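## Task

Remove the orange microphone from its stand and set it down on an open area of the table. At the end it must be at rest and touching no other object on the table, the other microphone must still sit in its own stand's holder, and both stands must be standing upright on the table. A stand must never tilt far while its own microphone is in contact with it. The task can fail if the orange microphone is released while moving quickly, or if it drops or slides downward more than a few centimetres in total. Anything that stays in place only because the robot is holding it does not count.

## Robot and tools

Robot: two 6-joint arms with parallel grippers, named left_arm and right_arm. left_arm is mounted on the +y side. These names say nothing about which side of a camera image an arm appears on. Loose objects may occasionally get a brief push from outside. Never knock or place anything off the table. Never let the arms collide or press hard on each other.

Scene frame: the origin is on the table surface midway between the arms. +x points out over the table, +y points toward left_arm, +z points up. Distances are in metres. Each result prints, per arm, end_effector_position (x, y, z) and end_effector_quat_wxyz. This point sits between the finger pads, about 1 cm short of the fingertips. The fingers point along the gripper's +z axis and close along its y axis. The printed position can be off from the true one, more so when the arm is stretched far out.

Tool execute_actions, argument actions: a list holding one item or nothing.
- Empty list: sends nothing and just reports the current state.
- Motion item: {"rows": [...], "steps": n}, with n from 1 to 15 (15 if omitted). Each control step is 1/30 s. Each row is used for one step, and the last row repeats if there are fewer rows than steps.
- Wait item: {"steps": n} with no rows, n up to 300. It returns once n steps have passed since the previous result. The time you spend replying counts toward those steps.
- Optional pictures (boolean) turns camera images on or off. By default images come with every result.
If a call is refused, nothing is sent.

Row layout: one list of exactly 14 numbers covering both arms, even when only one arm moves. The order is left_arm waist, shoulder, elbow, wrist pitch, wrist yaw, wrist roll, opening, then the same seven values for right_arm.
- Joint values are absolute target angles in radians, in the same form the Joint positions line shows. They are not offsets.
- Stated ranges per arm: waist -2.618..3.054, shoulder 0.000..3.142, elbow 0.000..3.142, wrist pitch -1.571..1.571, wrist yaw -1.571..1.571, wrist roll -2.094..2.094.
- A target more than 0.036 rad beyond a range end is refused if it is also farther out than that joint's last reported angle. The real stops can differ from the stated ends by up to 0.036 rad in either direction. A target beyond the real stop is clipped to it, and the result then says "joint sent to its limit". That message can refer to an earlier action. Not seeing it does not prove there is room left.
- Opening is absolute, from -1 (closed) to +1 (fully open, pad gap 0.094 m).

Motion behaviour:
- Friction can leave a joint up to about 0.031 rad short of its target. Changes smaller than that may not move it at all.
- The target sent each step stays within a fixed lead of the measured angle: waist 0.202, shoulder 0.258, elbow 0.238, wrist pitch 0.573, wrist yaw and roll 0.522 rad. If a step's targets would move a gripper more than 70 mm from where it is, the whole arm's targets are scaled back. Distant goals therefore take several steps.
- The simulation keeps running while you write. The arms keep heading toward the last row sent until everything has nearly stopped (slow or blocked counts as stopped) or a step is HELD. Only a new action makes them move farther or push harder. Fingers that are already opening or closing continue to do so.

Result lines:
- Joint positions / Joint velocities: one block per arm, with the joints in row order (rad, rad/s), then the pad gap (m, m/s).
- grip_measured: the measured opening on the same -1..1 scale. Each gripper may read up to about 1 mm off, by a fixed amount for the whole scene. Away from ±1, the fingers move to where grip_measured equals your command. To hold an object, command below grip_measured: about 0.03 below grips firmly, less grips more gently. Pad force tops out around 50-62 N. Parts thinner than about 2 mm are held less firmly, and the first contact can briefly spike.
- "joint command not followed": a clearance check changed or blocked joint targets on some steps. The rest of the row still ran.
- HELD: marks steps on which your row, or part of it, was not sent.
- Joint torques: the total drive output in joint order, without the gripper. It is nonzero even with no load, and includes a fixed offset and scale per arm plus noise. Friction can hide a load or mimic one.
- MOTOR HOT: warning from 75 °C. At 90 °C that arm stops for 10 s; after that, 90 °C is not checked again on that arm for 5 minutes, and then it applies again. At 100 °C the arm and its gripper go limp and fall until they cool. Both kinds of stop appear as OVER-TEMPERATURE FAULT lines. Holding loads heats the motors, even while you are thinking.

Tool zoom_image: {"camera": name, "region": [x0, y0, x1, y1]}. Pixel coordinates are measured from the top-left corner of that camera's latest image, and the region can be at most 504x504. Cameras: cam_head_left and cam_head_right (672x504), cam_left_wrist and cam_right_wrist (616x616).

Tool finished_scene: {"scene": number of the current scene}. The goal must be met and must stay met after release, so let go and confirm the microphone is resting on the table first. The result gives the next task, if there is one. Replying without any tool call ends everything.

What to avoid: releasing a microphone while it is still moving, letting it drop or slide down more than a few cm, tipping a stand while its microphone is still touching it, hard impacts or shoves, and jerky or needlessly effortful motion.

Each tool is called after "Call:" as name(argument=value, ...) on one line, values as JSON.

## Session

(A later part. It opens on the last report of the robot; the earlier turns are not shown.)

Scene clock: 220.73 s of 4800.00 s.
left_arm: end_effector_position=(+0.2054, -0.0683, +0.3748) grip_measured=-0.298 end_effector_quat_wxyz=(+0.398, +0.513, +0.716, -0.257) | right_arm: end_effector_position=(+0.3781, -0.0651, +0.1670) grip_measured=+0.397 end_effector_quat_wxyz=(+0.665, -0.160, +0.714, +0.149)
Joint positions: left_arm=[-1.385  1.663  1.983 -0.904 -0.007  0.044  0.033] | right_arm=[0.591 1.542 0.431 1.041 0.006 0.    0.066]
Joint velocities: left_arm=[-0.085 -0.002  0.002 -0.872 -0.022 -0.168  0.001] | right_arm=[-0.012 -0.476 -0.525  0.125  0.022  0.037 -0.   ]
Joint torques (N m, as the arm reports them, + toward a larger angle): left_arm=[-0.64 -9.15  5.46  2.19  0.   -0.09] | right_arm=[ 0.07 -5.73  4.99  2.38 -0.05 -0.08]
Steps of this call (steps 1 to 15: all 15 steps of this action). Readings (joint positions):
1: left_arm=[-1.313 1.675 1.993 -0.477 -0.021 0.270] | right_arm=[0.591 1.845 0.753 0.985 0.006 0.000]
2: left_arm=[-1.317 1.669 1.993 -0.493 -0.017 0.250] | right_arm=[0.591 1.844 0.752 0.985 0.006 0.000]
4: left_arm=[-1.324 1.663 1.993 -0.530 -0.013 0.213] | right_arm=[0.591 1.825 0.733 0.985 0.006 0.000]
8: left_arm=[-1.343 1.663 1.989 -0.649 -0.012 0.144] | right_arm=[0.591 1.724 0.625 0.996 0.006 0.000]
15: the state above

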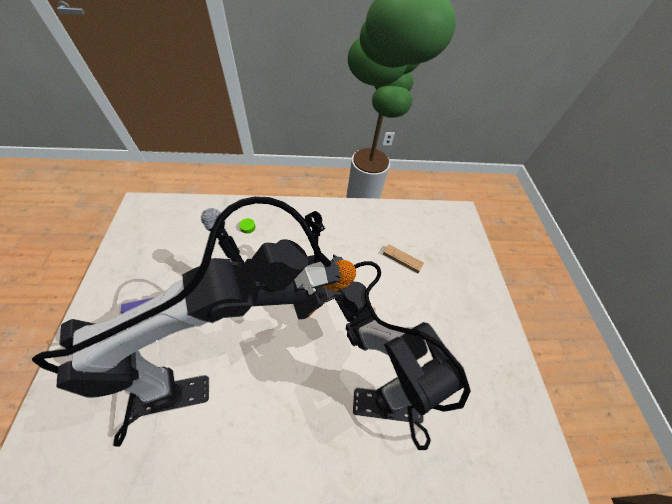

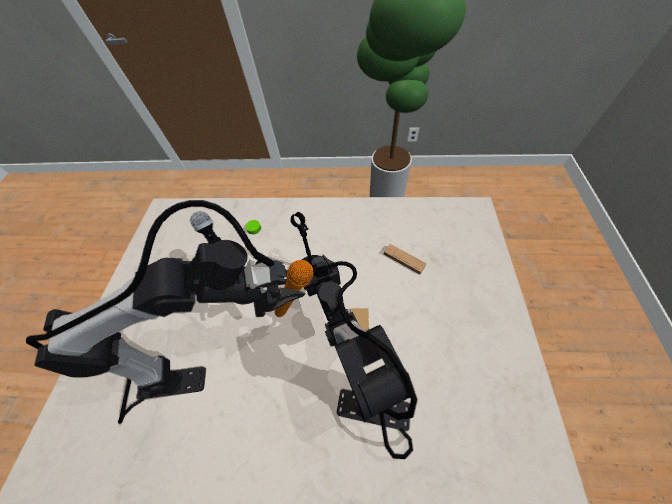

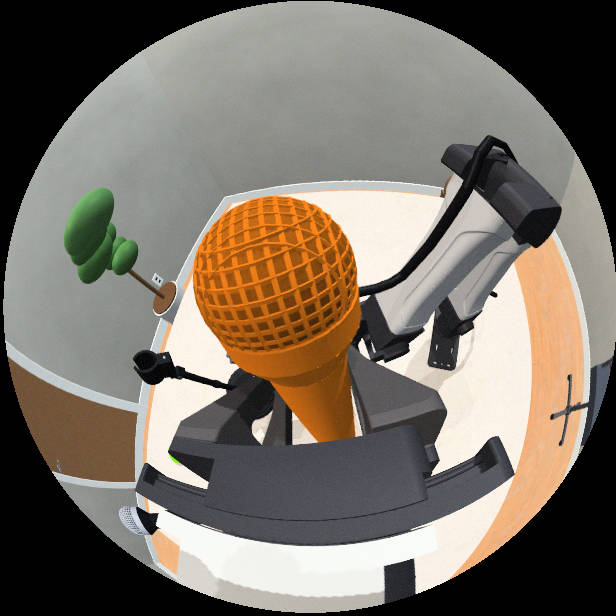

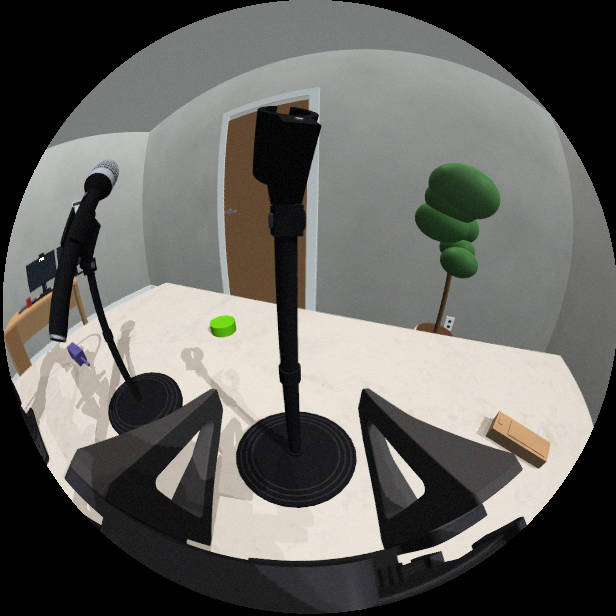

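Call:
execute_actions(actions=[{"rows":[[-1.395,1.655,1.975,-1.015,0,-0.005,-0.33,0.57,1.505,0.38,1.06,0,0,0.4],[-1.395,1.659,1.975,-1.035,0,-0.005,-0.33,0.54,1.497,0.38,1.055,0,0,0.4],[-1.395,1.664,1.975,-1.06,0,-0.005,-0.33,0.5,1.487,0.38,1.048,0,0,0.4],[-1.395,1.67,1.975,-1.09,0,-0.005,-0.33,0.455,1.475,0.38,1.04,0,0,0.4],[-1.395,1.677,1.973,-1.125,0,-0.005,-0.33,0.405,1.462,0.38,1.03,0,0,0.4],[-1.395,1.685,1.971,-1.16,0,-0.005,-0.33,0.355,1.448,0.38,1.02,0,0,0.4],[-1.395,1.694,1.968,-1.2,0,-0.005,-0.33,0.3,1.434,0.38,1.01,0,0,0.4],[-1.395,1.704,1.964,-1.24,0,-0.005,-0.33,0.245,1.42,0.38,1.0,0,0,0.4],[-1.395,1.715,1.96,-1.275,0,-0.005,-0.33,0.19,1.406,0.38,0.99,0,0,0.4],[-1.395,1.727,1.955,-1.31,0,-0.005,-0.33,0.135,1.392,0.38,0.98,0,0,0.4],[-1.395,1.74,1.949,-1.34,0,-0.005,-0.33,0.085,1.379,0.38,0.97,0,0,0.4],[-1.395,1.754,1.943,-1.37,0,-0.005,-0.33,0.04,1.367,0.38,0.96,0,0,0.4],[-1.395,1.769,1.936,-1.395,0,-0.005,-0.33,0.0,1.357,0.38,0.953,0,0,0.4],[-1.395,1.785,1.928,-1.415,0,-0.005,-0.33,-0.035,1.348,0.38,0.947,0,0,0.4],[-1.395,1.802,1.92,-1.43,0,-0.005,-0.33,-0.065,1.34,0.38,0.942,0,0,0.4]],"steps":15}], pictures=false)

Call:
execute_actions(actions=[{"rows":[[-1.395,1.82,1.911,-1.443,0,-0.005,-0.33,-0.09,1.334,0.38,0.94,0,0,0.4],[-1.395,1.839,1.902,-1.454,0,-0.005,-0.33,-0.11,1.33,0.38,0.94,0,0,0.4],[-1.395,1.859,1.892,-1.463,0,-0.005,-0.33,-0.125,1.33,0.38,0.94,0,0,0.4],[-1.395,1.879,1.882,-1.47,0,-0.005,-0.33,-0.135,1.33,0.38,0.94,0,0,0.4],[-1.395,1.899,1.872,-1.476,0,-0.005,-0.33,-0.14,1.33,0.38,0.94,0,0,0.4],[-1.395,1.919,1.862,-1.48,0,-0.005,-0.33,-0.14,1.33,0.38,0.94,0,0,0.4],[-1.395,1.939,1.852,-1.483,0,-0.005,-0.33,-0.14,1.33,0.38,0.94,0,0,0.4],[-1.395,1.958,1.842,-1.485,0,-0.005,-0.33,-0.14,1.33,0.38,0.94,0,0,0.4],[-1.395,1.976,1.833,-1.487,0,-0.005,-0.33,-0.14,1.33,0.38,0.94,0,0,0.4],[-1.395,1.993,1.824,-1.488,0,-0.005,-0.33,-0.14,1.33,0.38,0.94,0,0,0.4],[-1.395,2.008,1.816,-1.489,0,-0.005,-0.33,-0.14,1.33,0.38,0.94,0,0,0.4],[-1.395,2.021,1.809,-1.49,0,-0.005,-0.33,-0.14,1.33,0.38,0.94,0,0,0.4],[-1.395,2.032,1.803,-1.49,0,-0.005,-0.33,-0.14,1.33,0.38,0.94,0,0,0.4],[-1.395,2.04,1.798,-1.49,0,-0.005,-0.33,-0.14,1.33,0.38,0.94,0,0,0.4],[-1.395,2.045,1.795,-1.49,0,-0.005,-0.33,-0.14,1.33,0.38,0.94,0,0,0.4]],"steps":15}], pictures=false)

Call:
execute_actions(actions=[{"steps":12}])

Scene clock: 237.47 s of 4800.00 s.
left_arm: end_effector_position=(+0.1818, -0.0108, +0.2548) grip_measured=-0.298 end_effector_quat_wxyz=(+0.177, +0.553, +0.805, -0.119) | right_arm: end_effector_position=(+0.3957, -0.3066, +0.2145) grip_measured=+0.397 end_effector_quat_wxyz=(+0.719, +0.053, +0.691, -0.055)
Joint positions: left_arm=[-1.388  1.758  1.949 -1.331 -0.006 -0.001  0.033] | right_arm=[-0.008  1.368  0.403  1.003  0.002  0.     0.066]
Joint velocities: left_arm=[ 0.012  0.515 -0.261 -0.769 -0.095 -0.007 -0.001] | right_arm=[-1.009 -0.286 -0.002 -0.168  0.095  0.066 -0.002]
Joint torques (N m, as the arm reports them, + toward a larger angle): left_arm=[-0.59 -8.05  4.77  1.2   0.04 -0.08] | right_arm=[ 0.6  -5.29  4.9   2.09 -0.23 -0.22]
Steps of this call (steps 1 to 30: the robot went on to your last target; steps 31 to 120: nothing new was sent; then 12.23 s passed at rest; steps 121 to 135: all 15 steps of this action). Readings (joint positions):
121: left_arm=[-1.388 1.663 1.983 -1.024 -0.006 -0.001] | right_arm=[0.589 1.521 0.403 1.058 0.005 0.000]
122: left_arm=[-1.388 1.663 1.983 -1.028 -0.006 -0.001] | right_arm=[0.581 1.520 0.403 1.058 0.002 0.000]
124: left_arm=[-1.388 1.663 1.983 -1.047 -0.006 -0.001] | right_arm=[0.534 1.510 0.403 1.058 -0.005 0.000]
128: left_arm=[-1.388 1.671 1.983 -1.131 -0.006 -0.001] | right_arm=[0.343 1.460 0.403 1.046 -0.007 0.000]
135: the state above

Scene clock: 237.97 s of 4800.00 s.
left_arm: end_effector_position=(+0.1677, +0.0262, +0.1082) grip_measured=-0.298 end_effector_quat_wxyz=(-0.049, +0.566, +0.822, +0.037) | right_arm: end_effector_position=(+0.3825, -0.3558, +0.2165) grip_measured=+0.397 end_effector_quat_wxyz=(+0.711, +0.098, +0.689, -0.101)
Joint positions: left_arm=[-1.388  2.039  1.811 -1.465 -0.006 -0.001  0.033] | right_arm=[-0.134  1.342  0.403  0.971  0.004  0.     0.066]
Joint velocities: left_arm=[-0.007  0.3   -0.178 -0.037  0.066 -0.022  0.   ] | right_arm=[-0.002  0.002 -0.002 -0.051 -0.066  0.066  0.   ]
Joint torques (N m, as the arm reports them, + toward a larger angle): left_arm=[ -0.63 -12.11   4.97  -0.1    0.04  -0.06] | right_arm=[-0.3  -5.05  4.93  2.08 -0.16 -0.14]
Steps of this call (steps 1 to 15: all 15 steps of this action). Readings (joint positions):
1: left_arm=[-1.388 1.777 1.940 -1.354 -0.006 -0.001] | right_arm=[-0.041 1.359 0.403 0.997 0.003 0.000]
2: left_arm=[-1.388 1.797 1.931 -1.375 -0.006 -0.001] | right_arm=[-0.069 1.352 0.403 0.993 0.003 0.000]
4: left_arm=[-1.388 1.839 1.911 -1.407 -0.006 -0.001] | right_arm=[-0.109 1.344 0.403 0.988 0.004 0.000]
8: left_arm=[-1.388 1.922 1.871 -1.446 -0.006 -0.001] | right_arm=[-0.134 1.342 0.403 0.978 0.004 0.000]
15: the state above

Scene clock: 238.37 s of 4800.00 s.
left_arm: end_effector_position=(+0.1665, +0.0293, +0.1003) grip_measured=-0.298 end_effector_quat_wxyz=(-0.061, +0.565, +0.821, +0.046) | right_arm: end_effector_position=(+0.3825, -0.3558, +0.2162) grip_measured=+0.397 end_effector_quat_wxyz=(+0.711, +0.098, +0.689, -0.101)
Joint positions: left_arm=[-1.388  2.057  1.802 -1.469 -0.006 -0.001  0.033] | right_arm=[-0.134  1.342  0.403  0.97   0.004  0.     0.066]
Joint velocities: left_arm=[ 0.012 -0.002 -0.032  0.037  0.022  0.007 -0.   ] | right_arm=[ 0.007 -0.002 -0.007  0.022 -0.037  0.007 -0.   ]
Joint torques (N m, as the arm reports them, + toward a larger angle): left_arm=[ -0.61 -12.09   4.73  -0.18   0.03  -0.06] | right_arm=[-0.18 -5.2   4.92  2.06 -0.12 -0.08]
Steps of this call (steps 1 to 12: the robot went on to your last target). Readings (joint positions):
1: left_arm=[-1.388 2.048 1.807 -1.466 -0.006 -0.001] | right_arm=[-0.134 1.342 0.403 0.971 0.004 0.000]
2: left_arm=[-1.388 2.054 1.803 -1.467 -0.006 -0.001] | right_arm=[-0.134 1.342 0.403 0.971 0.004 0.000]
4: left_arm=[-1.388 2.057 1.802 -1.468 -0.006 -0.001] | right_arm=[-0.134 1.342 0.403 0.971 0.004 0.000]
8: left_arm=[-1.388 2.057 1.802 -1.468 -0.006 -0.001] | right_arm=[-0.134 1.342 0.403 0.970 0.004 0.000]
12: the state above

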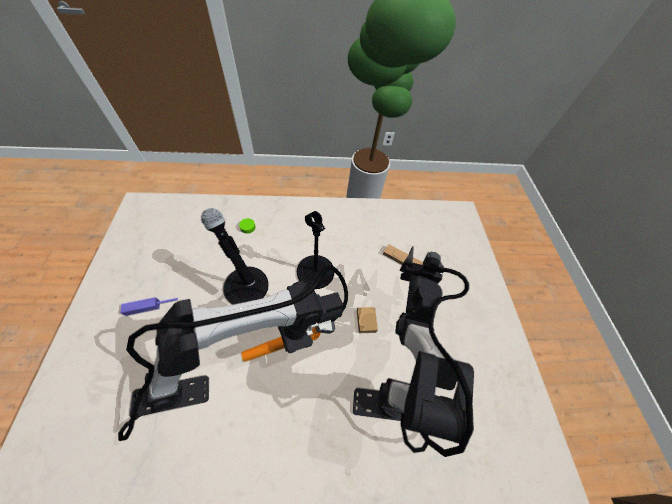

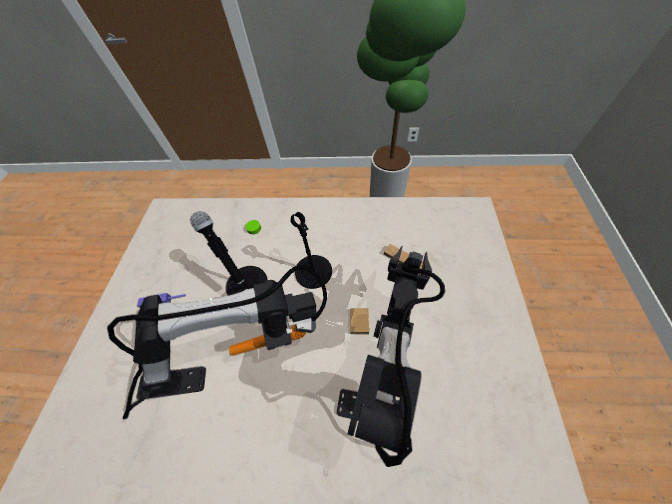

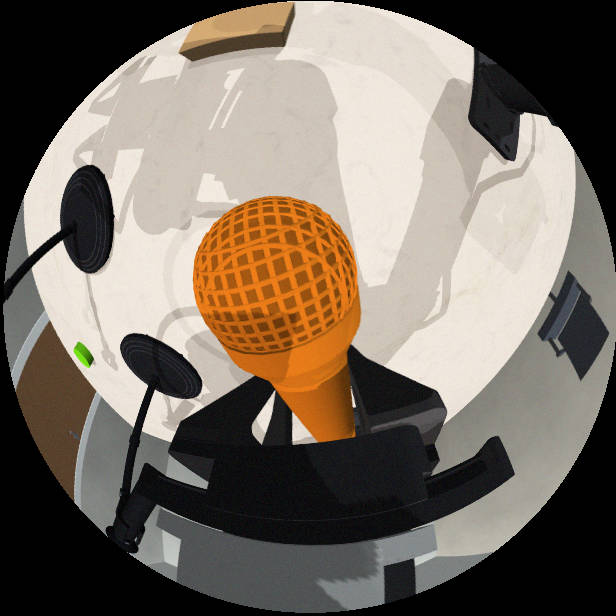

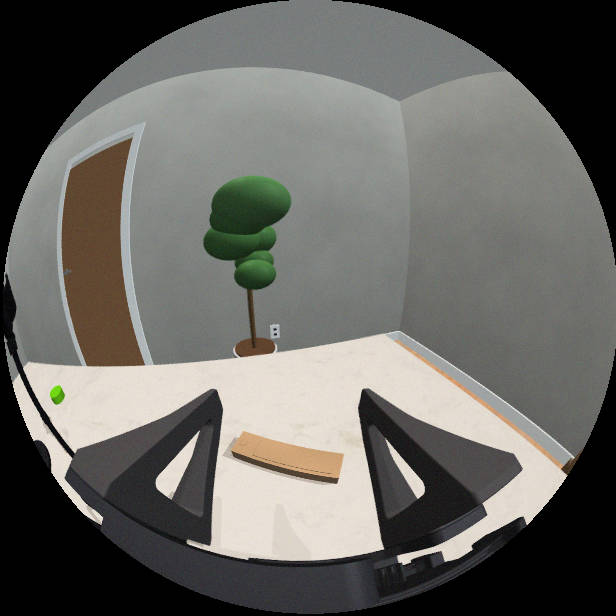

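Call:
execute_actions(actions=[{"rows":[[-1.395,2.047,1.788,-1.465,0,-0.005,-0.33,-0.14,1.33,0.38,0.94,0,0,0.4],[-1.395,2.049,1.779,-1.455,0,-0.005,-0.33,-0.14,1.33,0.38,0.94,0,0,0.4],[-1.395,2.051,1.768,-1.443,0,-0.005,-0.33,-0.14,1.33,0.38,0.94,0,0,0.4],[-1.395,2.053,1.755,-1.428,0,-0.005,-0.33,-0.14,1.33,0.38,0.94,0,0,0.4],[-1.395,2.055,1.741,-1.412,0,-0.005,-0.33,-0.14,1.33,0.38,0.94,0,0,0.4],[-1.395,2.058,1.726,-1.395,0,-0.005,-0.33,-0.14,1.33,0.38,0.94,0,0,0.4],[-1.395,2.061,1.71,-1.377,0,-0.005,-0.33,-0.14,1.33,0.38,0.94,0,0,0.4],[-1.395,2.064,1.694,-1.359,0,-0.005,-0.33,-0.14,1.33,0.38,0.94,0,0,0.4],[-1.395,2.067,1.678,-1.341,0,-0.005,-0.33,-0.14,1.33,0.38,0.94,0,0,0.4],[-1.395,2.07,1.663,-1.324,0,-0.005,-0.33,-0.14,1.33,0.38,0.94,0,0,0.4],[-1.395,2.072,1.649,-1.308,0,-0.005,-0.33,-0.14,1.33,0.38,0.94,0,0,0.4],[-1.395,2.074,1.637,-1.294,0,-0.005,-0.33,-0.14,1.33,0.38,0.94,0,0,0.4],[-1.395,2.076,1.627,-1.283,0,-0.005,-0.33,-0.14,1.33,0.38,0.94,0,0,0.4],[-1.395,2.077,1.62,-1.275,0,-0.005,-0.33,-0.14,1.33,0.38,0.94,0,0,0.4],[-1.395,2.078,1.615,-1.27,0,-0.005,-0.33,-0.14,1.33,0.38,0.94,0,0,0.4]],"steps":15}], pictures=false)

Call:
execute_actions(actions=[{"steps":12}])

Scene clock: 247.57 s of 4800.00 s.
left_arm: end_effector_position=(+0.1641, +0.0355, +0.0557) grip_measured=-0.298 end_effector_quat_wxyz=(-0.070, +0.565, +0.821, +0.052) | right_arm: end_effector_position=(+0.3825, -0.3558, +0.2162) grip_measured=+0.397 end_effector_quat_wxyz=(+0.711, +0.098, +0.689, -0.101)
Joint positions: left_arm=[-1.388  2.07   1.64  -1.315 -0.006 -0.001  0.033] | right_arm=[-0.134  1.342  0.403  0.97   0.004  0.     0.066]
Joint velocities: left_arm=[-0.017  0.085 -0.242  0.256 -0.022  0.022  0.   ] | right_arm=[ 0.012 -0.012 -0.002 -0.022 -0.022 -0.066 -0.   ]
Joint torques (N m, as the arm reports them, + toward a larger angle): left_arm=[ -0.63 -11.05   4.4   -0.01   0.04  -0.06] | right_arm=[-0.37 -5.2   4.91  2.15 -0.17 -0.14]
Steps of this call (steps 1 to 30: the robot went on to your last target; steps 31 to 120: nothing new was sent; then 4.70 s passed at rest; steps 121 to 135: all 15 steps of this action). Readings (joint positions):
121: left_arm=[-1.388 2.057 1.802 -1.468 -0.006 -0.001] | right_arm=[-0.134 1.342 0.403 0.970 0.004 0.000]
122: left_arm=[-1.388 2.057 1.802 -1.467 -0.006 -0.001] | right_arm=[-0.134 1.342 0.403 0.970 0.004 0.000]
124: left_arm=[-1.388 2.057 1.792 -1.454 -0.006 -0.001] | right_arm=[-0.134 1.342 0.403 0.970 0.004 0.000]
128: left_arm=[-1.388 2.057 1.736 -1.409 -0.006 -0.001] | right_arm=[-0.134 1.342 0.403 0.970 0.004 0.000]
135: the state above

Scene clock: 247.97 s of 4800.00 s.
left_arm: end_effector_position=(+0.1665, +0.0294, +0.0477) grip_measured=-0.298 end_effector_quat_wxyz=(-0.061, +0.565, +0.821, +0.045) | right_arm: end_effector_position=(+0.3825, -0.3558, +0.2162) grip_measured=+0.397 end_effector_quat_wxyz=(+0.711, +0.098, +0.689, -0.101)
Joint positions: left_arm=[-1.388  2.08   1.626 -1.269 -0.006 -0.001  0.033] | right_arm=[-0.134  1.342  0.403  0.97   0.004  0.     0.066]
Joint velocities: left_arm=[-0.007 -0.007 -0.012 -0.037  0.007  0.007 -0.001] | right_arm=[-0.002  0.002 -0.007 -0.007 -0.066 -0.007  0.   ]
Joint torques (N m, as the arm reports them, + toward a larger angle): left_arm=[ -0.61 -11.56   4.35   0.02   0.03  -0.07] | right_arm=[-0.33 -5.18  4.95  2.08 -0.09 -0.09]
Steps of this call (steps 1 to 12: the robot went on to your last target). Readings (joint positions):
1: left_arm=[-1.388 2.073 1.634 -1.306 -0.006 -0.001] | right_arm=[-0.134 1.342 0.403 0.970 0.004 0.000]
2: left_arm=[-1.388 2.076 1.630 -1.299 -0.006 -0.001] | right_arm=[-0.134 1.342 0.403 0.970 0.004 0.000]
4: left_arm=[-1.388 2.080 1.626 -1.288 -0.006 -0.001] | right_arm=[-0.134 1.342 0.403 0.970 0.004 0.000]
8: left_arm=[-1.388 2.080 1.626 -1.274 -0.006 -0.001] | right_arm=[-0.134 1.342 0.403 0.970 0.004 0.000]
12: the state above

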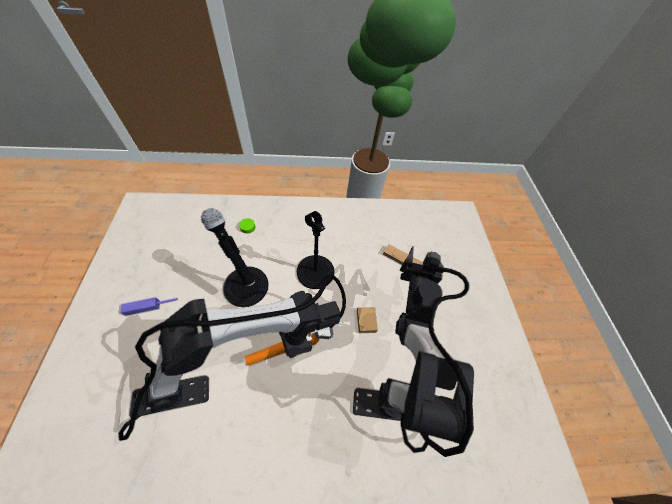

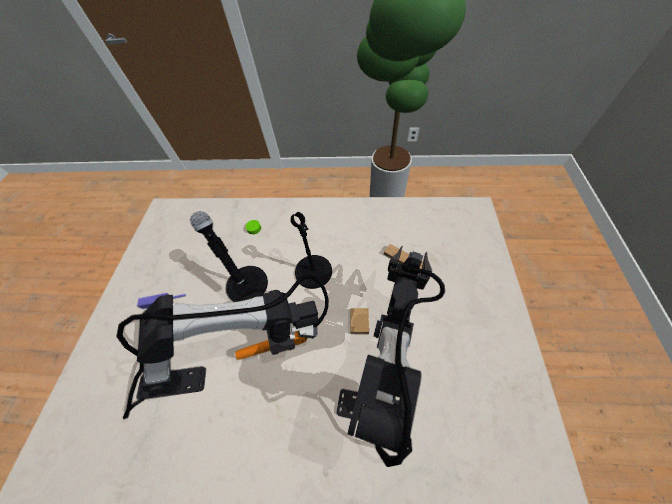

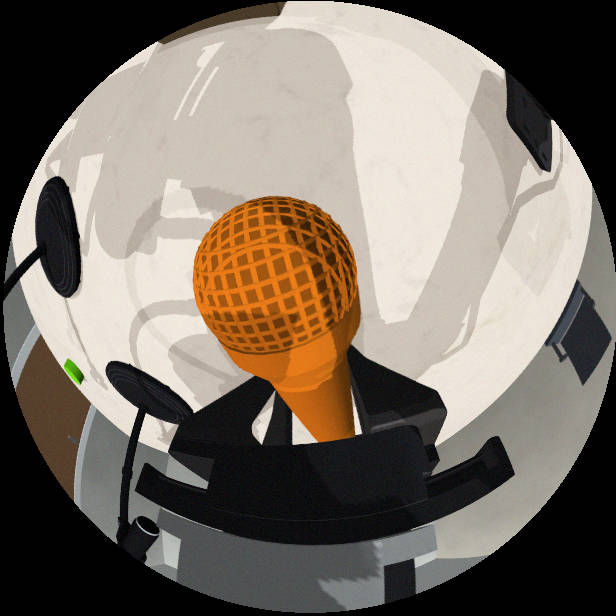

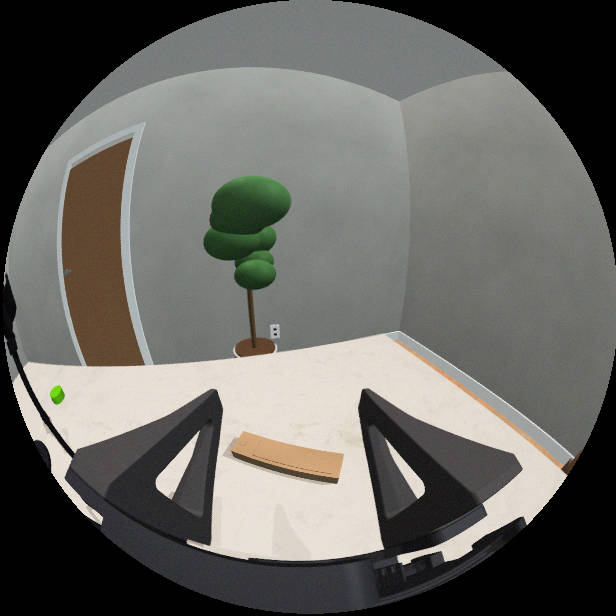

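Call:
execute_actions(actions=[{"rows":[[-1.395,2.079,1.61,-1.266,0,-0.005,-0.33,-0.14,1.33,0.38,0.94,0,0,0.4],[-1.395,2.08,1.605,-1.261,0,-0.005,-0.33,-0.14,1.33,0.38,0.94,0,0,0.4],[-1.395,2.081,1.6,-1.256,0,-0.005,-0.33,-0.14,1.33,0.38,0.94,0,0,0.4],[-1.395,2.082,1.595,-1.251,0,-0.005,-0.33,-0.14,1.33,0.38,0.94,0,0,0.4],[-1.395,2.083,1.59,-1.246,0,-0.005,-0.33,-0.14,1.33,0.38,0.94,0,0,0.4],[-1.395,2.084,1.585,-1.241,0,-0.005,-0.33,-0.14,1.33,0.38,0.94,0,0,0.4],[-1.395,2.085,1.58,-1.236,0,-0.005,-0.33,-0.14,1.33,0.38,0.94,0,0,0.4],[-1.395,2.086,1.575,-1.231,0,-0.005,-0.33,-0.14,1.33,0.38,0.94,0,0,0.4],[-1.395,2.087,1.57,-1.226,0,-0.005,-0.33,-0.14,1.33,0.38,0.94,0,0,0.4],[-1.395,2.088,1.565,-1.221,0,-0.005,-0.33,-0.14,1.33,0.38,0.94,0,0,0.4],[-1.395,2.089,1.56,-1.216,0,-0.005,-0.33,-0.14,1.33,0.38,0.94,0,0,0.4],[-1.395,2.09,1.555,-1.211,0,-0.005,-0.33,-0.14,1.33,0.38,0.94,0,0,0.4],[-1.395,2.091,1.551,-1.206,0,-0.005,-0.33,-0.14,1.33,0.38,0.94,0,0,0.4],[-1.395,2.092,1.547,-1.202,0,-0.005,-0.33,-0.14,1.33,0.38,0.94,0,0,0.4],[-1.395,2.093,1.544,-1.2,0,-0.005,-0.33,-0.14,1.33,0.38,0.94,0,0,0.4]],"steps":15}], pictures=false)

Call:
execute_actions(actions=[{"steps":10}], pictures=false)

Scene clock: 257.17 s of 4800.00 s.
left_arm: end_effector_position=(+0.1645, +0.0346, +0.0329) grip_measured=-0.298 end_effector_quat_wxyz=(-0.064, +0.565, +0.821, +0.047) | right_arm: end_effector_position=(+0.3825, -0.3558, +0.2162) grip_measured=+0.397 end_effector_quat_wxyz=(+0.711, +0.098, +0.689, -0.101)
Joint positions: left_arm=[-1.388  2.08   1.565 -1.215 -0.006 -0.001  0.033] | right_arm=[-0.134  1.342  0.403  0.97   0.004  0.     0.066]
Joint velocities: left_arm=[-0.007  0.017 -0.105  0.139  0.022 -0.081  0.001] | right_arm=[-0.007 -0.017  0.002  0.007 -0.022  0.037  0.001]
Joint torques (N m, as the arm reports them, + toward a larger angle): left_arm=[ -0.61 -10.08   4.02  -0.04   0.03  -0.05] | right_arm=[-0.28 -5.3   5.    2.05 -0.14 -0.14]
Steps of this call (steps 1 to 30: the robot went on to your last target; steps 31 to 120: nothing new was sent; then 4.70 s passed at rest; steps 121 to 135: all 15 steps of this action). Readings (joint positions):
121: left_arm=[-1.388 2.080 1.626 -1.267 -0.006 -0.001] | right_arm=[-0.134 1.342 0.403 0.970 0.004 0.000]
122: left_arm=[-1.388 2.080 1.626 -1.266 -0.006 -0.001] | right_arm=[-0.134 1.342 0.403 0.970 0.004 0.000]
124: left_arm=[-1.388 2.080 1.621 -1.259 -0.006 -0.001] | right_arm=[-0.134 1.342 0.403 0.970 0.004 0.000]
128: left_arm=[-1.388 2.080 1.598 -1.245 -0.006 -0.001] | right_arm=[-0.134 1.342 0.403 0.970 0.004 0.000]
135: the state above

Scene clock: 257.50 s of 4800.00 s.
left_arm: end_effector_position=(+0.1650, +0.0333, +0.0285) grip_measured=-0.298 end_effector_quat_wxyz=(-0.063, +0.565, +0.821, +0.047) | right_arm: end_effector_position=(+0.3825, -0.3558, +0.2162) grip_measured=+0.397 end_effector_quat_wxyz=(+0.711, +0.098, +0.689, -0.101)
Joint positions: left_arm=[-1.388  2.087  1.559 -1.199 -0.006 -0.001  0.033] | right_arm=[-0.134  1.342  0.403  0.97   0.004  0.     0.066]
Joint velocities: left_arm=[ 0.012 -0.007  0.012 -0.022 -0.007 -0.051  0.   ] | right_arm=[-0.002 -0.007  0.002  0.007 -0.051 -0.037  0.   ]
Joint torques (N m, as the arm reports them, + toward a larger angle): left_arm=[ -0.63 -10.81   3.92  -0.07   0.05  -0.08] | right_arm=[-0.3  -5.19  4.75  2.09 -0.15 -0.14]
Steps of this call (steps 1 to 10: the robot went on to your last target). Readings (joint positions):
1: left_arm=[-1.388 2.080 1.561 -1.211 -0.006 -0.001] | right_arm=[-0.134 1.342 0.403 0.970 0.004 0.000]
2: left_arm=[-1.388 2.081 1.560 -1.210 -0.006 -0.001] | right_arm=[-0.134 1.342 0.403 0.970 0.004 0.000]
4: left_arm=[-1.388 2.084 1.559 -1.206 -0.006 -0.001] | right_arm=[-0.134 1.342 0.403 0.970 0.004 0.000]
8: left_arm=[-1.388 2.087 1.559 -1.200 -0.006 -0.001] | right_arm=[-0.134 1.342 0.403 0.970 0.004 0.000]
10: the state above

No contact yet; lower another ~1 cm slowly.

Call:
execute_actions(actions=[{"rows":[[-1.395,2.094,1.541,-1.197,0,-0.005,-0.33,-0.14,1.33,0.38,0.94,0,0,0.4],[-1.395,2.095,1.538,-1.194,0,-0.005,-0.33,-0.14,1.33,0.38,0.94,0,0,0.4],[-1.395,2.096,1.535,-1.191,0,-0.005,-0.33,-0.14,1.33,0.38,0.94,0,0,0.4],[-1.395,2.097,1.532,-1.188,0,-0.005,-0.33,-0.14,1.33,0.38,0.94,0,0,0.4],[-1.395,2.098,1.529,-1.185,0,-0.005,-0.33,-0.14,1.33,0.38,0.94,0,0,0.4],[-1.395,2.099,1.526,-1.182,0,-0.005,-0.33,-0.14,1.33,0.38,0.94,0,0,0.4],[-1.395,2.1,1.523,-1.179,0,-0.005,-0.33,-0.14,1.33,0.38,0.94,0,0,0.4],[-1.395,2.1,1.52,-1.176,0,-0.005,-0.33,-0.14,1.33,0.38,0.94,0,0,0.4],[-1.395,2.1,1.517,-1.173,0,-0.005,-0.33,-0.14,1.33,0.38,0.94,0,0,0.4],[-1.395,2.1,1.514,-1.17,0,-0.005,-0.33,-0.14,1.33,0.38,0.94,0,0,0.4],[-1.395,2.1,1.512,-1.168,0,-0.005,-0.33,-0.14,1.33,0.38,0.94,0,0,0.4]],"steps":15}])

Scene clock: 262.43 s of 4800.00 s.
left_arm: end_effector_position=(+0.1637, +0.0365, +0.0209) grip_measured=-0.298 end_effector_quat_wxyz=(-0.064, +0.565, +0.821, +0.048) | right_arm: end_effector_position=(+0.3825, -0.3558, +0.2162) grip_measured=+0.397 end_effector_quat_wxyz=(+0.711, +0.098, +0.689, -0.101)
Joint positions: left_arm=[-1.388  2.087  1.527 -1.171 -0.006 -0.001  0.033] | right_arm=[-0.134  1.342  0.403  0.97   0.004  0.     0.066]
Joint velocities: left_arm=[-0.012 -0.017 -0.012  0.007  0.007  0.022  0.   ] | right_arm=[ 0.012 -0.002 -0.012  0.022 -0.007  0.007 -0.   ]
Joint torques (N m, as the arm reports them, + toward a larger angle): left_arm=[ -0.6  -10.09   3.91  -0.01   0.03  -0.07] | right_arm=[-0.45 -5.07  4.81  2.11 -0.16 -0.17]
Steps of this call (steps 1 to 30: the robot went on to your last target; steps 31 to 120: nothing new was sent; then 0.43 s passed at rest; steps 121 to 135: all 15 steps of this action). Readings (joint positions):
121: left_arm=[-1.388 2.087 1.559 -1.197 -0.006 -0.001] | right_arm=[-0.134 1.342 0.403 0.970 0.004 0.000]
122: left_arm=[-1.388 2.087 1.559 -1.196 -0.006 -0.001] | right_arm=[-0.134 1.342 0.403 0.970 0.004 0.000]
124: left_arm=[-1.388 2.087 1.557 -1.192 -0.006 -0.001] | right_arm=[-0.134 1.342 0.403 0.970 0.004 0.000]
128: left_arm=[-1.388 2.087 1.541 -1.182 -0.006 -0.001] | right_arm=[-0.134 1.342 0.403 0.970 0.004 0.000]
135: the state above

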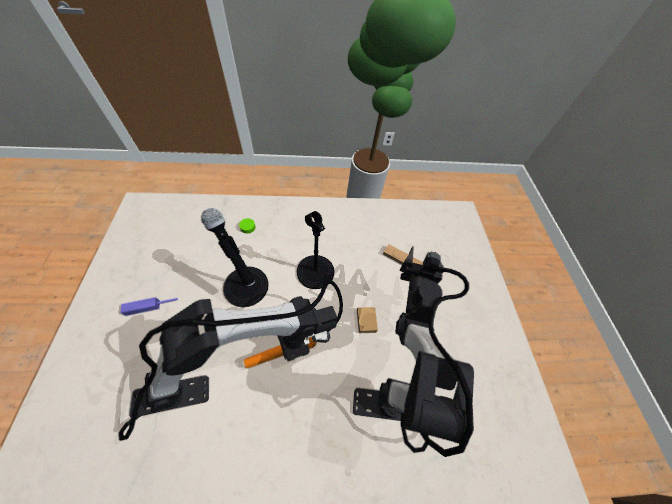

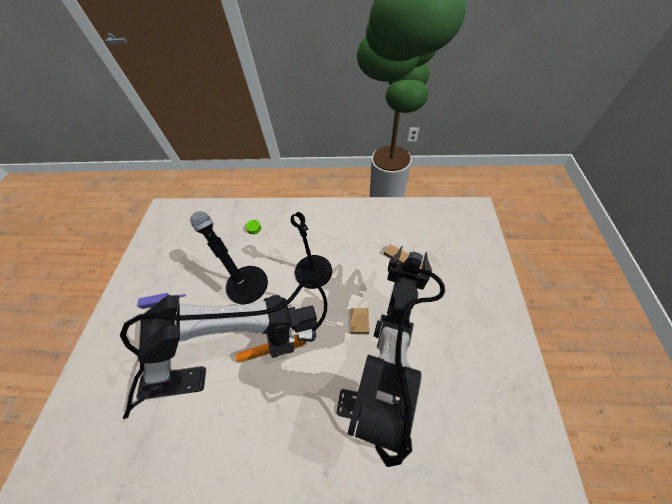

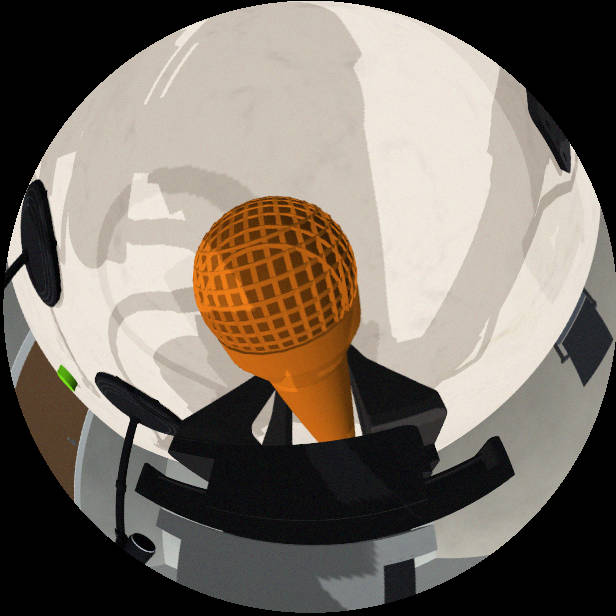

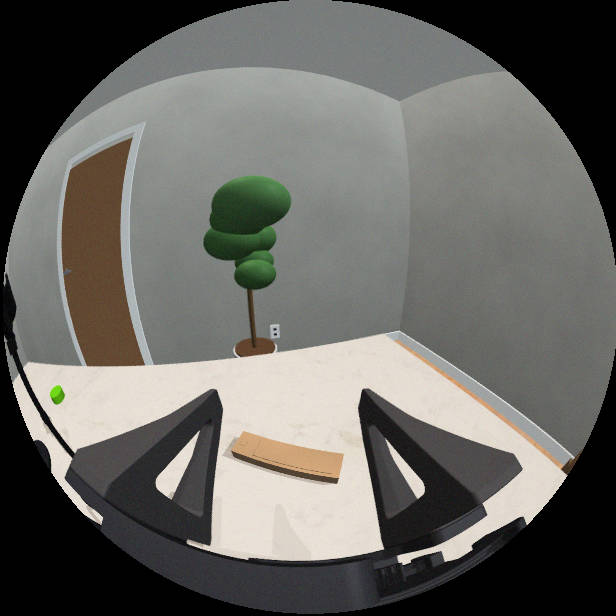

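Still no contact; continue ~8 mm more.

Call:
execute_actions(actions=[{"rows":[[-1.395,2.1,1.509,-1.165,0,-0.005,-0.33,-0.14,1.33,0.38,0.94,0,0,0.4],[-1.395,2.1,1.506,-1.162,0,-0.005,-0.33,-0.14,1.33,0.38,0.94,0,0,0.4],[-1.395,2.1,1.503,-1.159,0,-0.005,-0.33,-0.14,1.33,0.38,0.94,0,0,0.4],[-1.395,2.1,1.5,-1.156,0,-0.005,-0.33,-0.14,1.33,0.38,0.94,0,0,0.4],[-1.395,2.1,1.497,-1.153,0,-0.005,-0.33,-0.14,1.33,0.38,0.94,0,0,0.4],[-1.395,2.1,1.494,-1.15,0,-0.005,-0.33,-0.14,1.33,0.38,0.94,0,0,0.4],[-1.395,2.1,1.491,-1.147,0,-0.005,-0.33,-0.14,1.33,0.38,0.94,0,0,0.4],[-1.395,2.1,1.488,-1.144,0,-0.005,-0.33,-0.14,1.33,0.38,0.94,0,0,0.4],[-1.395,2.1,1.485,-1.141,0,-0.005,-0.33,-0.14,1.33,0.38,0.94,0,0,0.4],[-1.395,2.1,1.482,-1.138,0,-0.005,-0.33,-0.14,1.33,0.38,0.94,0,0,0.4]],"steps":15}], pictures=false)

Scene clock: 267.43 s of 4800.00 s.
left_arm: end_effector_position=(+0.1638, +0.0357, +0.0171) grip_measured=-0.299 end_effector_quat_wxyz=(-0.062, +0.565, +0.821, +0.045) | right_arm: end_effector_position=(+0.3825, -0.3558, +0.2162) grip_measured=+0.397 end_effector_quat_wxyz=(+0.711, +0.098, +0.689, -0.101)
Joint positions: left_arm=[-1.388  2.087  1.512 -1.148 -0.005 -0.001  0.033] | right_arm=[-0.134  1.342  0.403  0.97   0.004  0.     0.066]
Joint velocities: left_arm=[ 0.002 -0.012 -0.012 -0.007 -0.066  0.007  0.001] | right_arm=[ 0.002  0.007  0.002  0.051 -0.022 -0.081 -0.001]
Joint torques (N m, as the arm reports them, + toward a larger angle): left_arm=[ -0.59 -10.17   2.84   0.1    0.03  -0.08] | right_arm=[-0.2  -5.32  4.86  2.1  -0.13 -0.09]
Steps of this call (steps 1 to 15: the robot went on to your last target; steps 16 to 100: nothing new was sent; then 1.17 s passed at rest; steps 101 to 115: all 15 steps of this action). Readings (joint positions):
101: left_arm=[-1.388 2.087 1.527 -1.165 -0.006 -0.001] | right_arm=[-0.134 1.342 0.403 0.970 0.004 0.000]
102: left_arm=[-1.388 2.087 1.527 -1.164 -0.006 -0.001] | right_arm=[-0.134 1.342 0.403 0.970 0.004 0.000]
104: left_arm=[-1.388 2.087 1.525 -1.161 -0.006 -0.001] | right_arm=[-0.134 1.342 0.403 0.970 0.004 0.000]
108: left_arm=[-1.388 2.087 1.514 -1.151 -0.005 -0.001] | right_arm=[-0.134 1.342 0.403 0.970 0.004 0.000]
115: the state above

Contact (q3 stalled). Relieve pressure and open slowly.

Call:
execute_actions(actions=[{"rows":[[-1.39,2.095,1.49,-1.145,0,-0.005,-0.32,-0.14,1.33,0.38,0.94,0,0,0.4],[-1.39,2.092,1.497,-1.148,0,-0.005,-0.31,-0.14,1.33,0.38,0.94,0,0,0.4],[-1.39,2.09,1.5,-1.148,0,-0.005,-0.3,-0.14,1.33,0.38,0.94,0,0,0.4],[-1.39,2.09,1.5,-1.148,0,-0.005,-0.29,-0.14,1.33,0.38,0.94,0,0,0.4],[-1.39,2.09,1.5,-1.148,0,-0.005,-0.28,-0.14,1.33,0.38,0.94,0,0,0.4],[-1.39,2.09,1.5,-1.148,0,-0.005,-0.27,-0.14,1.33,0.38,0.94,0,0,0.4],[-1.39,2.09,1.5,-1.148,0,-0.005,-0.26,-0.14,1.33,0.38,0.94,0,0,0.4],[-1.39,2.09,1.5,-1.148,0,-0.005,-0.245,-0.14,1.33,0.38,0.94,0,0,0.4],[-1.39,2.09,1.5,-1.148,0,-0.005,-0.225,-0.14,1.33,0.38,0.94,0,0,0.4],[-1.39,2.09,1.5,-1.148,0,-0.005,-0.2,-0.14,1.33,0.38,0.94,0,0,0.4],[-1.39,2.09,1.5,-1.148,0,-0.005,-0.16,-0.14,1.33,0.38,0.94,0,0,0.4],[-1.39,2.09,1.5,-1.148,0,-0.005,-0.1,-0.14,1.33,0.38,0.94,0,0,0.4],[-1.39,2.09,1.5,-1.148,0,-0.005,-0.02,-0.14,1.33,0.38,0.94,0,0,0.4],[-1.39,2.09,1.5,-1.148,0,-0.005,0.08,-0.14,1.33,0.38,0.94,0,0,0.4],[-1.39,2.09,1.5,-1.148,0,-0.005,0.2,-0.14,1.33,0.38,0.94,0,0,0.4]],"steps":15}], pictures=false)

Call:
execute_actions(actions=[{"rows":[[-1.39,2.085,1.515,-1.155,0,-0.005,0.3,-0.14,1.33,0.38,0.94,0,0,0.4],[-1.39,2.08,1.53,-1.165,0,-0.005,0.4,-0.14,1.33,0.38,0.94,0,0,0.4],[-1.39,2.075,1.548,-1.18,0,-0.005,0.45,-0.14,1.33,0.38,0.94,0,0,0.4],[-1.39,2.07,1.568,-1.2,0,-0.005,0.5,-0.14,1.33,0.38,0.94,0,0,0.4],[-1.39,2.065,1.59,-1.225,0,-0.005,0.5,-0.14,1.33,0.38,0.94,0,0,0.4],[-1.39,2.06,1.615,-1.252,0,-0.005,0.5,-0.14,1.33,0.38,0.94,0,0,0.4],[-1.39,2.054,1.64,-1.28,0,-0.005,0.5,-0.14,1.33,0.38,0.94,0,0,0.4],[-1.39,2.048,1.665,-1.308,0,-0.005,0.5,-0.14,1.33,0.38,0.94,0,0,0.4],[-1.39,2.042,1.69,-1.336,0,-0.005,0.5,-0.14,1.33,0.38,0.94,0,0,0.4],[-1.39,2.036,1.714,-1.362,0,-0.005,0.5,-0.14,1.33,0.38,0.94,0,0,0.4],[-1.39,2.03,1.736,-1.386,0,-0.005,0.5,-0.14,1.33,0.38,0.94,0,0,0.4],[-1.39,2.025,1.755,-1.406,0,-0.005,0.5,-0.14,1.33,0.38,0.94,0,0,0.4],[-1.39,2.02,1.77,-1.422,0,-0.005,0.5,-0.14,1.33,0.38,0.94,0,0,0.4],[-1.39,2.016,1.781,-1.433,0,-0.005,0.5,-0.14,1.33,0.38,0.94,0,0,0.4],[-1.39,2.014,1.788,-1.44,0,-0.005,0.5,-0.14,1.33,0.38,0.94,0,0,0.4]],"steps":15}], pictures=false)

Call:
execute_actions(actions=[{"steps":12}])

Scene clock: 281.33 s of 4800.00 s.
left_arm: end_effector_position=(+0.1634, +0.0366, +0.0173) grip_measured=+0.142 end_effector_quat_wxyz=(-0.063, +0.565, +0.821, +0.046) | right_arm: end_effector_position=(+0.3825, -0.3558, +0.2162) grip_measured=+0.397 end_effector_quat_wxyz=(+0.711, +0.098, +0.689, -0.101)
Joint positions: left_arm=[-1.388  2.087  1.512 -1.152 -0.004 -0.001  0.054] | right_arm=[-0.134  1.342  0.403  0.97   0.004  0.     0.066]
Joint velocities: left_arm=[ 0.002 -0.017 -0.012 -0.051 -0.022 -0.037  0.113] | right_arm=[ 0.002  0.007 -0.007 -0.022  0.007  0.007 -0.   ]
Joint torques (N m, as the arm reports them, + toward a larger angle): left_arm=[ -0.26 -10.94   4.15   0.08   0.03  -0.05] | right_arm=[-0.28 -4.88  4.96  2.01 -0.12 -0.16]
Steps of this call (steps 1 to 15: the robot went on to your last target; steps 16 to 100: nothing new was sent; then 10.07 s passed at rest; steps 101 to 115: all 15 steps of this action). Readings (joint positions):
101: left_arm=[-1.388 2.087 1.512 -1.148 -0.005 -0.001] | right_arm=[-0.134 1.342 0.403 0.970 0.004 0.000]
102: left_arm=[-1.388 2.087 1.512 -1.148 -0.005 -0.001] | right_arm=[-0.134 1.342 0.403 0.970 0.004 0.000]
104: left_arm=[-1.388 2.087 1.512 -1.148 -0.004 -0.001] | right_arm=[-0.134 1.342 0.403 0.970 0.004 0.000]
108: left_arm=[-1.388 2.087 1.512 -1.149 -0.004 -0.001] | right_arm=[-0.134 1.342 0.403 0.970 0.004 0.000]
115: the state above

Scene clock: 281.83 s of 4800.00 s.
left_arm: end_effector_position=(+0.1720, +0.0143, +0.0947) grip_measured=+0.498 end_effector_quat_wxyz=(-0.025, +0.567, +0.823, +0.020) | right_arm: end_effector_position=(+0.3825, -0.3558, +0.2161) grip_measured=+0.397 end_effector_quat_wxyz=(+0.711, +0.098, +0.689, -0.101)
Joint positions: left_arm=[-1.388  2.033  1.754 -1.356 -0.004 -0.001  0.07 ] | right_arm=[-0.134  1.342  0.403  0.97   0.004  0.     0.066]
Joint velocities: left_arm=[ 0.002 -0.242  0.364 -0.491  0.051 -0.051 -0.   ] | right_arm=[-0.007  0.007 -0.007 -0.037  0.007 -0.007  0.001]
Joint torques (N m, as the arm reports them, + toward a larger angle): left_arm=[ -0.26 -11.46   6.17   0.07   0.02  -0.06] | right_arm=[-0.01 -5.16  4.8   2.06 -0.15 -0.12]
Steps of this call (steps 1 to 15: all 15 steps of this action). Readings (joint positions):
1: left_arm=[-1.388 2.087 1.512 -1.153 -0.004 -0.001] | right_arm=[-0.134 1.342 0.403 0.970 0.004 0.000]
2: left_arm=[-1.388 2.087 1.512 -1.155 -0.004 -0.001] | right_arm=[-0.134 1.342 0.403 0.970 0.004 0.000]
4: left_arm=[-1.388 2.087 1.521 -1.166 -0.004 -0.001] | right_arm=[-0.134 1.342 0.403 0.970 0.004 0.000]
8: left_arm=[-1.388 2.086 1.600 -1.224 -0.004 -0.001] | right_arm=[-0.134 1.342 0.403 0.970 0.004 0.000]
15: the state above

Scene clock: 282.23 s of 4800.00 s.
left_arm: end_effector_position=(+0.1677, +0.0253, +0.1074) grip_measured=+0.498 end_effector_quat_wxyz=(-0.038, +0.566, +0.823, +0.029) | right_arm: end_effector_position=(+0.3825, -0.3558, +0.2161) grip_measured=+0.397 end_effector_quat_wxyz=(+0.711, +0.098, +0.689, -0.101)
Joint positions: left_arm=[-1.388  2.014  1.775 -1.426 -0.004 -0.001  0.07 ] | right_arm=[-0.134  1.342  0.403  0.97   0.004  0.     0.066]
Joint velocities: left_arm=[-0.012 -0.007 -0.002 -0.066 -0.037 -0.007  0.001] | right_arm=[-0.007 -0.007 -0.002  0.007  0.037 -0.11   0.   ]
Joint torques (N m, as the arm reports them, + toward a larger angle): left_arm=[ -0.24 -10.88   6.34   0.05   0.03  -0.07] | right_arm=[-0.2  -5.26  4.84  2.09 -0.09 -0.14]
Steps of this call (steps 1 to 12: the robot went on to your last target). Readings (joint positions):
1: left_arm=[-1.388 2.025 1.765 -1.369 -0.004 -0.001] | right_arm=[-0.134 1.342 0.403 0.970 0.004 0.000]
2: left_arm=[-1.388 2.019 1.771 -1.380 -0.004 -0.001] | right_arm=[-0.134 1.342 0.403 0.970 0.004 0.000]
4: left_arm=[-1.388 2.014 1.775 -1.398 -0.004 -0.001] | right_arm=[-0.134 1.342 0.403 0.970 0.004 0.000]
8: left_arm=[-1.388 2.014 1.775 -1.418 -0.004 -0.001] | right_arm=[-0.134 1.342 0.403 0.970 0.004 0.000]
12: the state above

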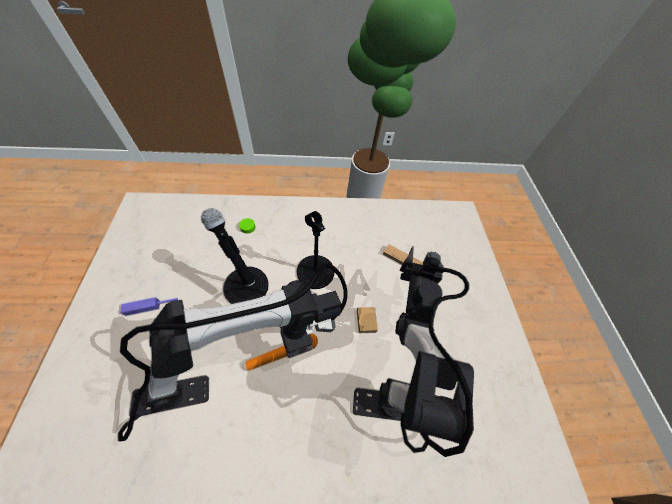

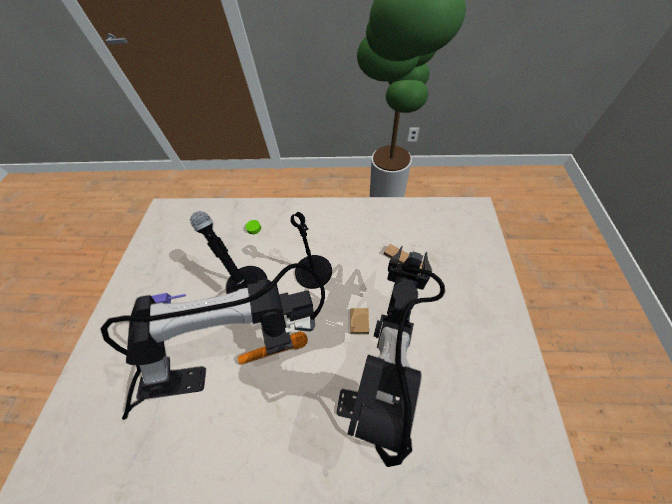

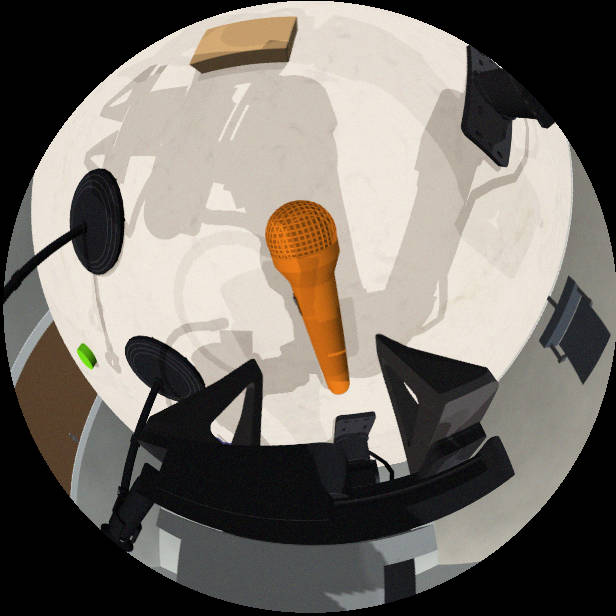

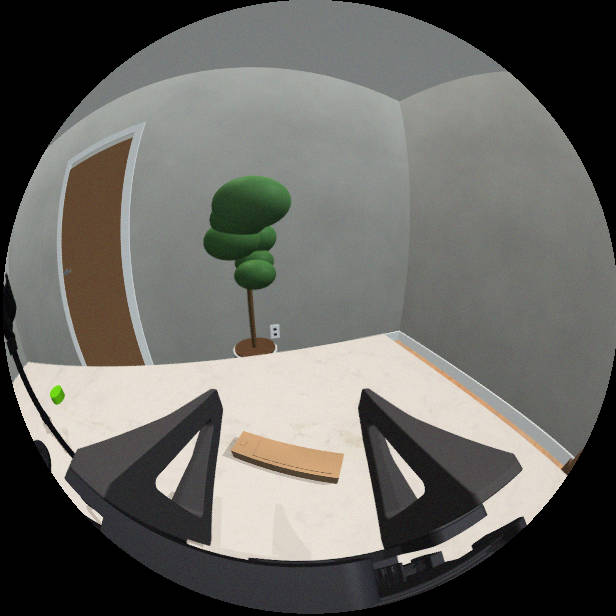

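Quick check that it is resting still.

Call:
execute_actions(actions=[])

Scene clock: 286.43 s of 4800.00 s.
left_arm: end_effector_position=(+0.1674, +0.0263, +0.1075) grip_measured=+0.498 end_effector_quat_wxyz=(-0.040, +0.566, +0.823, +0.030) | right_arm: end_effector_position=(+0.3825, -0.3558, +0.2161) grip_measured=+0.397 end_effector_quat_wxyz=(+0.711, +0.098, +0.689, -0.101)
Joint positions: left_arm=[-1.388  2.014  1.775 -1.43  -0.004 -0.001  0.07 ] | right_arm=[-0.134  1.342  0.403  0.97   0.004  0.     0.066]
Joint velocities: left_arm=[-0.002 -0.002 -0.022  0.022 -0.022 -0.051  0.002] | right_arm=[ 0.002 -0.007  0.002 -0.022  0.007  0.066 -0.   ]
Joint torques (N m, as the arm reports them, + toward a larger angle): left_arm=[ -0.26 -10.96   6.32   0.02   0.03  -0.07] | right_arm=[-0.17 -5.09  4.87  2.06 -0.17 -0.1 ]
Steps of this call (steps 1 to 30: the robot went on to your last target; steps 31 to 120: nothing new was sent; then 0.20 s passed at rest). Readings (joint positions):
1: left_arm=[-1.388 2.014 1.775 -1.427 -0.004 -0.001] | right_arm=[-0.134 1.342 0.403 0.970 0.004 0.000]
2: left_arm=[-1.388 2.014 1.775 -1.428 -0.004 -0.001] | right_arm=[-0.134 1.342 0.403 0.970 0.004 0.000]
4: left_arm=[-1.388 2.014 1.775 -1.429 -0.004 -0.001] | right_arm=[-0.134 1.342 0.403 0.970 0.004 0.000]
8: left_arm=[-1.388 2.014 1.775 -1.430 -0.004 -0.001] | right_arm=[-0.134 1.342 0.403 0.970 0.004 0.000]
120: the state above
All arms were judged still, so your last target was given up. Only a new action makes them travel on or press farther. Fingers that are still opening or closing keep moving.

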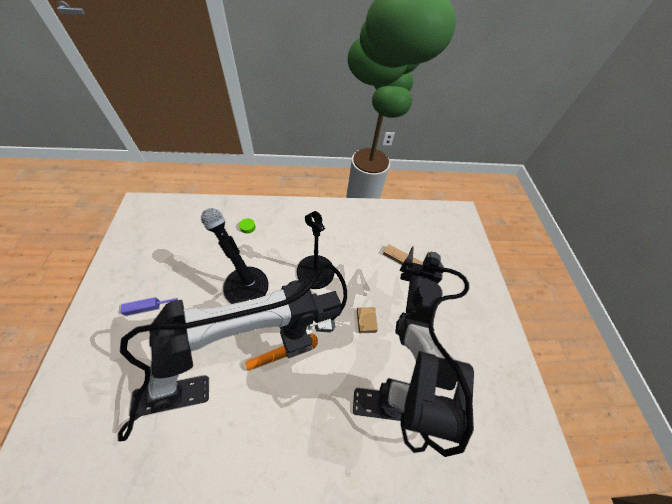

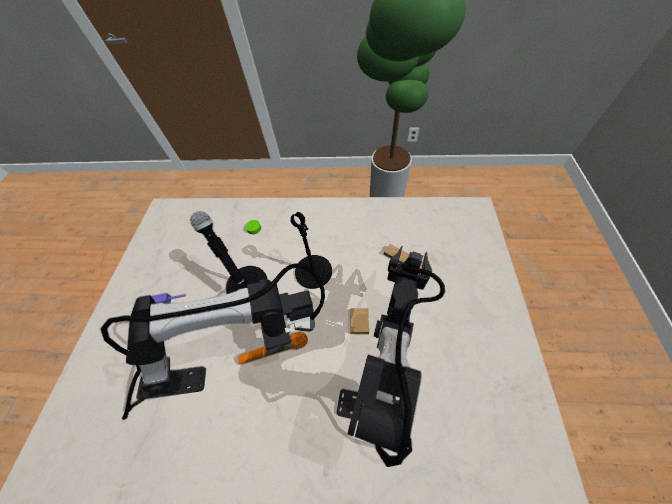

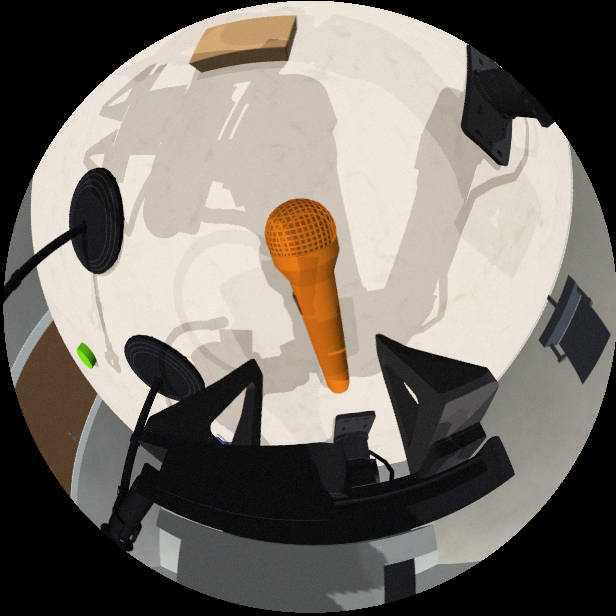

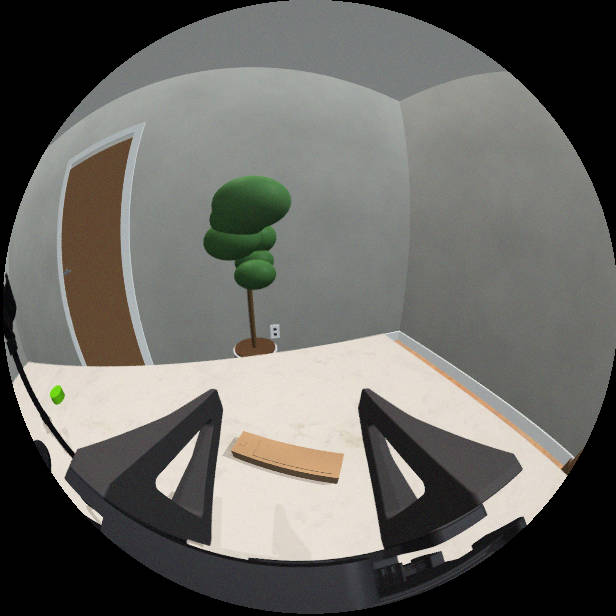

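Call:
finished_scene(scene=2)

The scene is finished: the task was done.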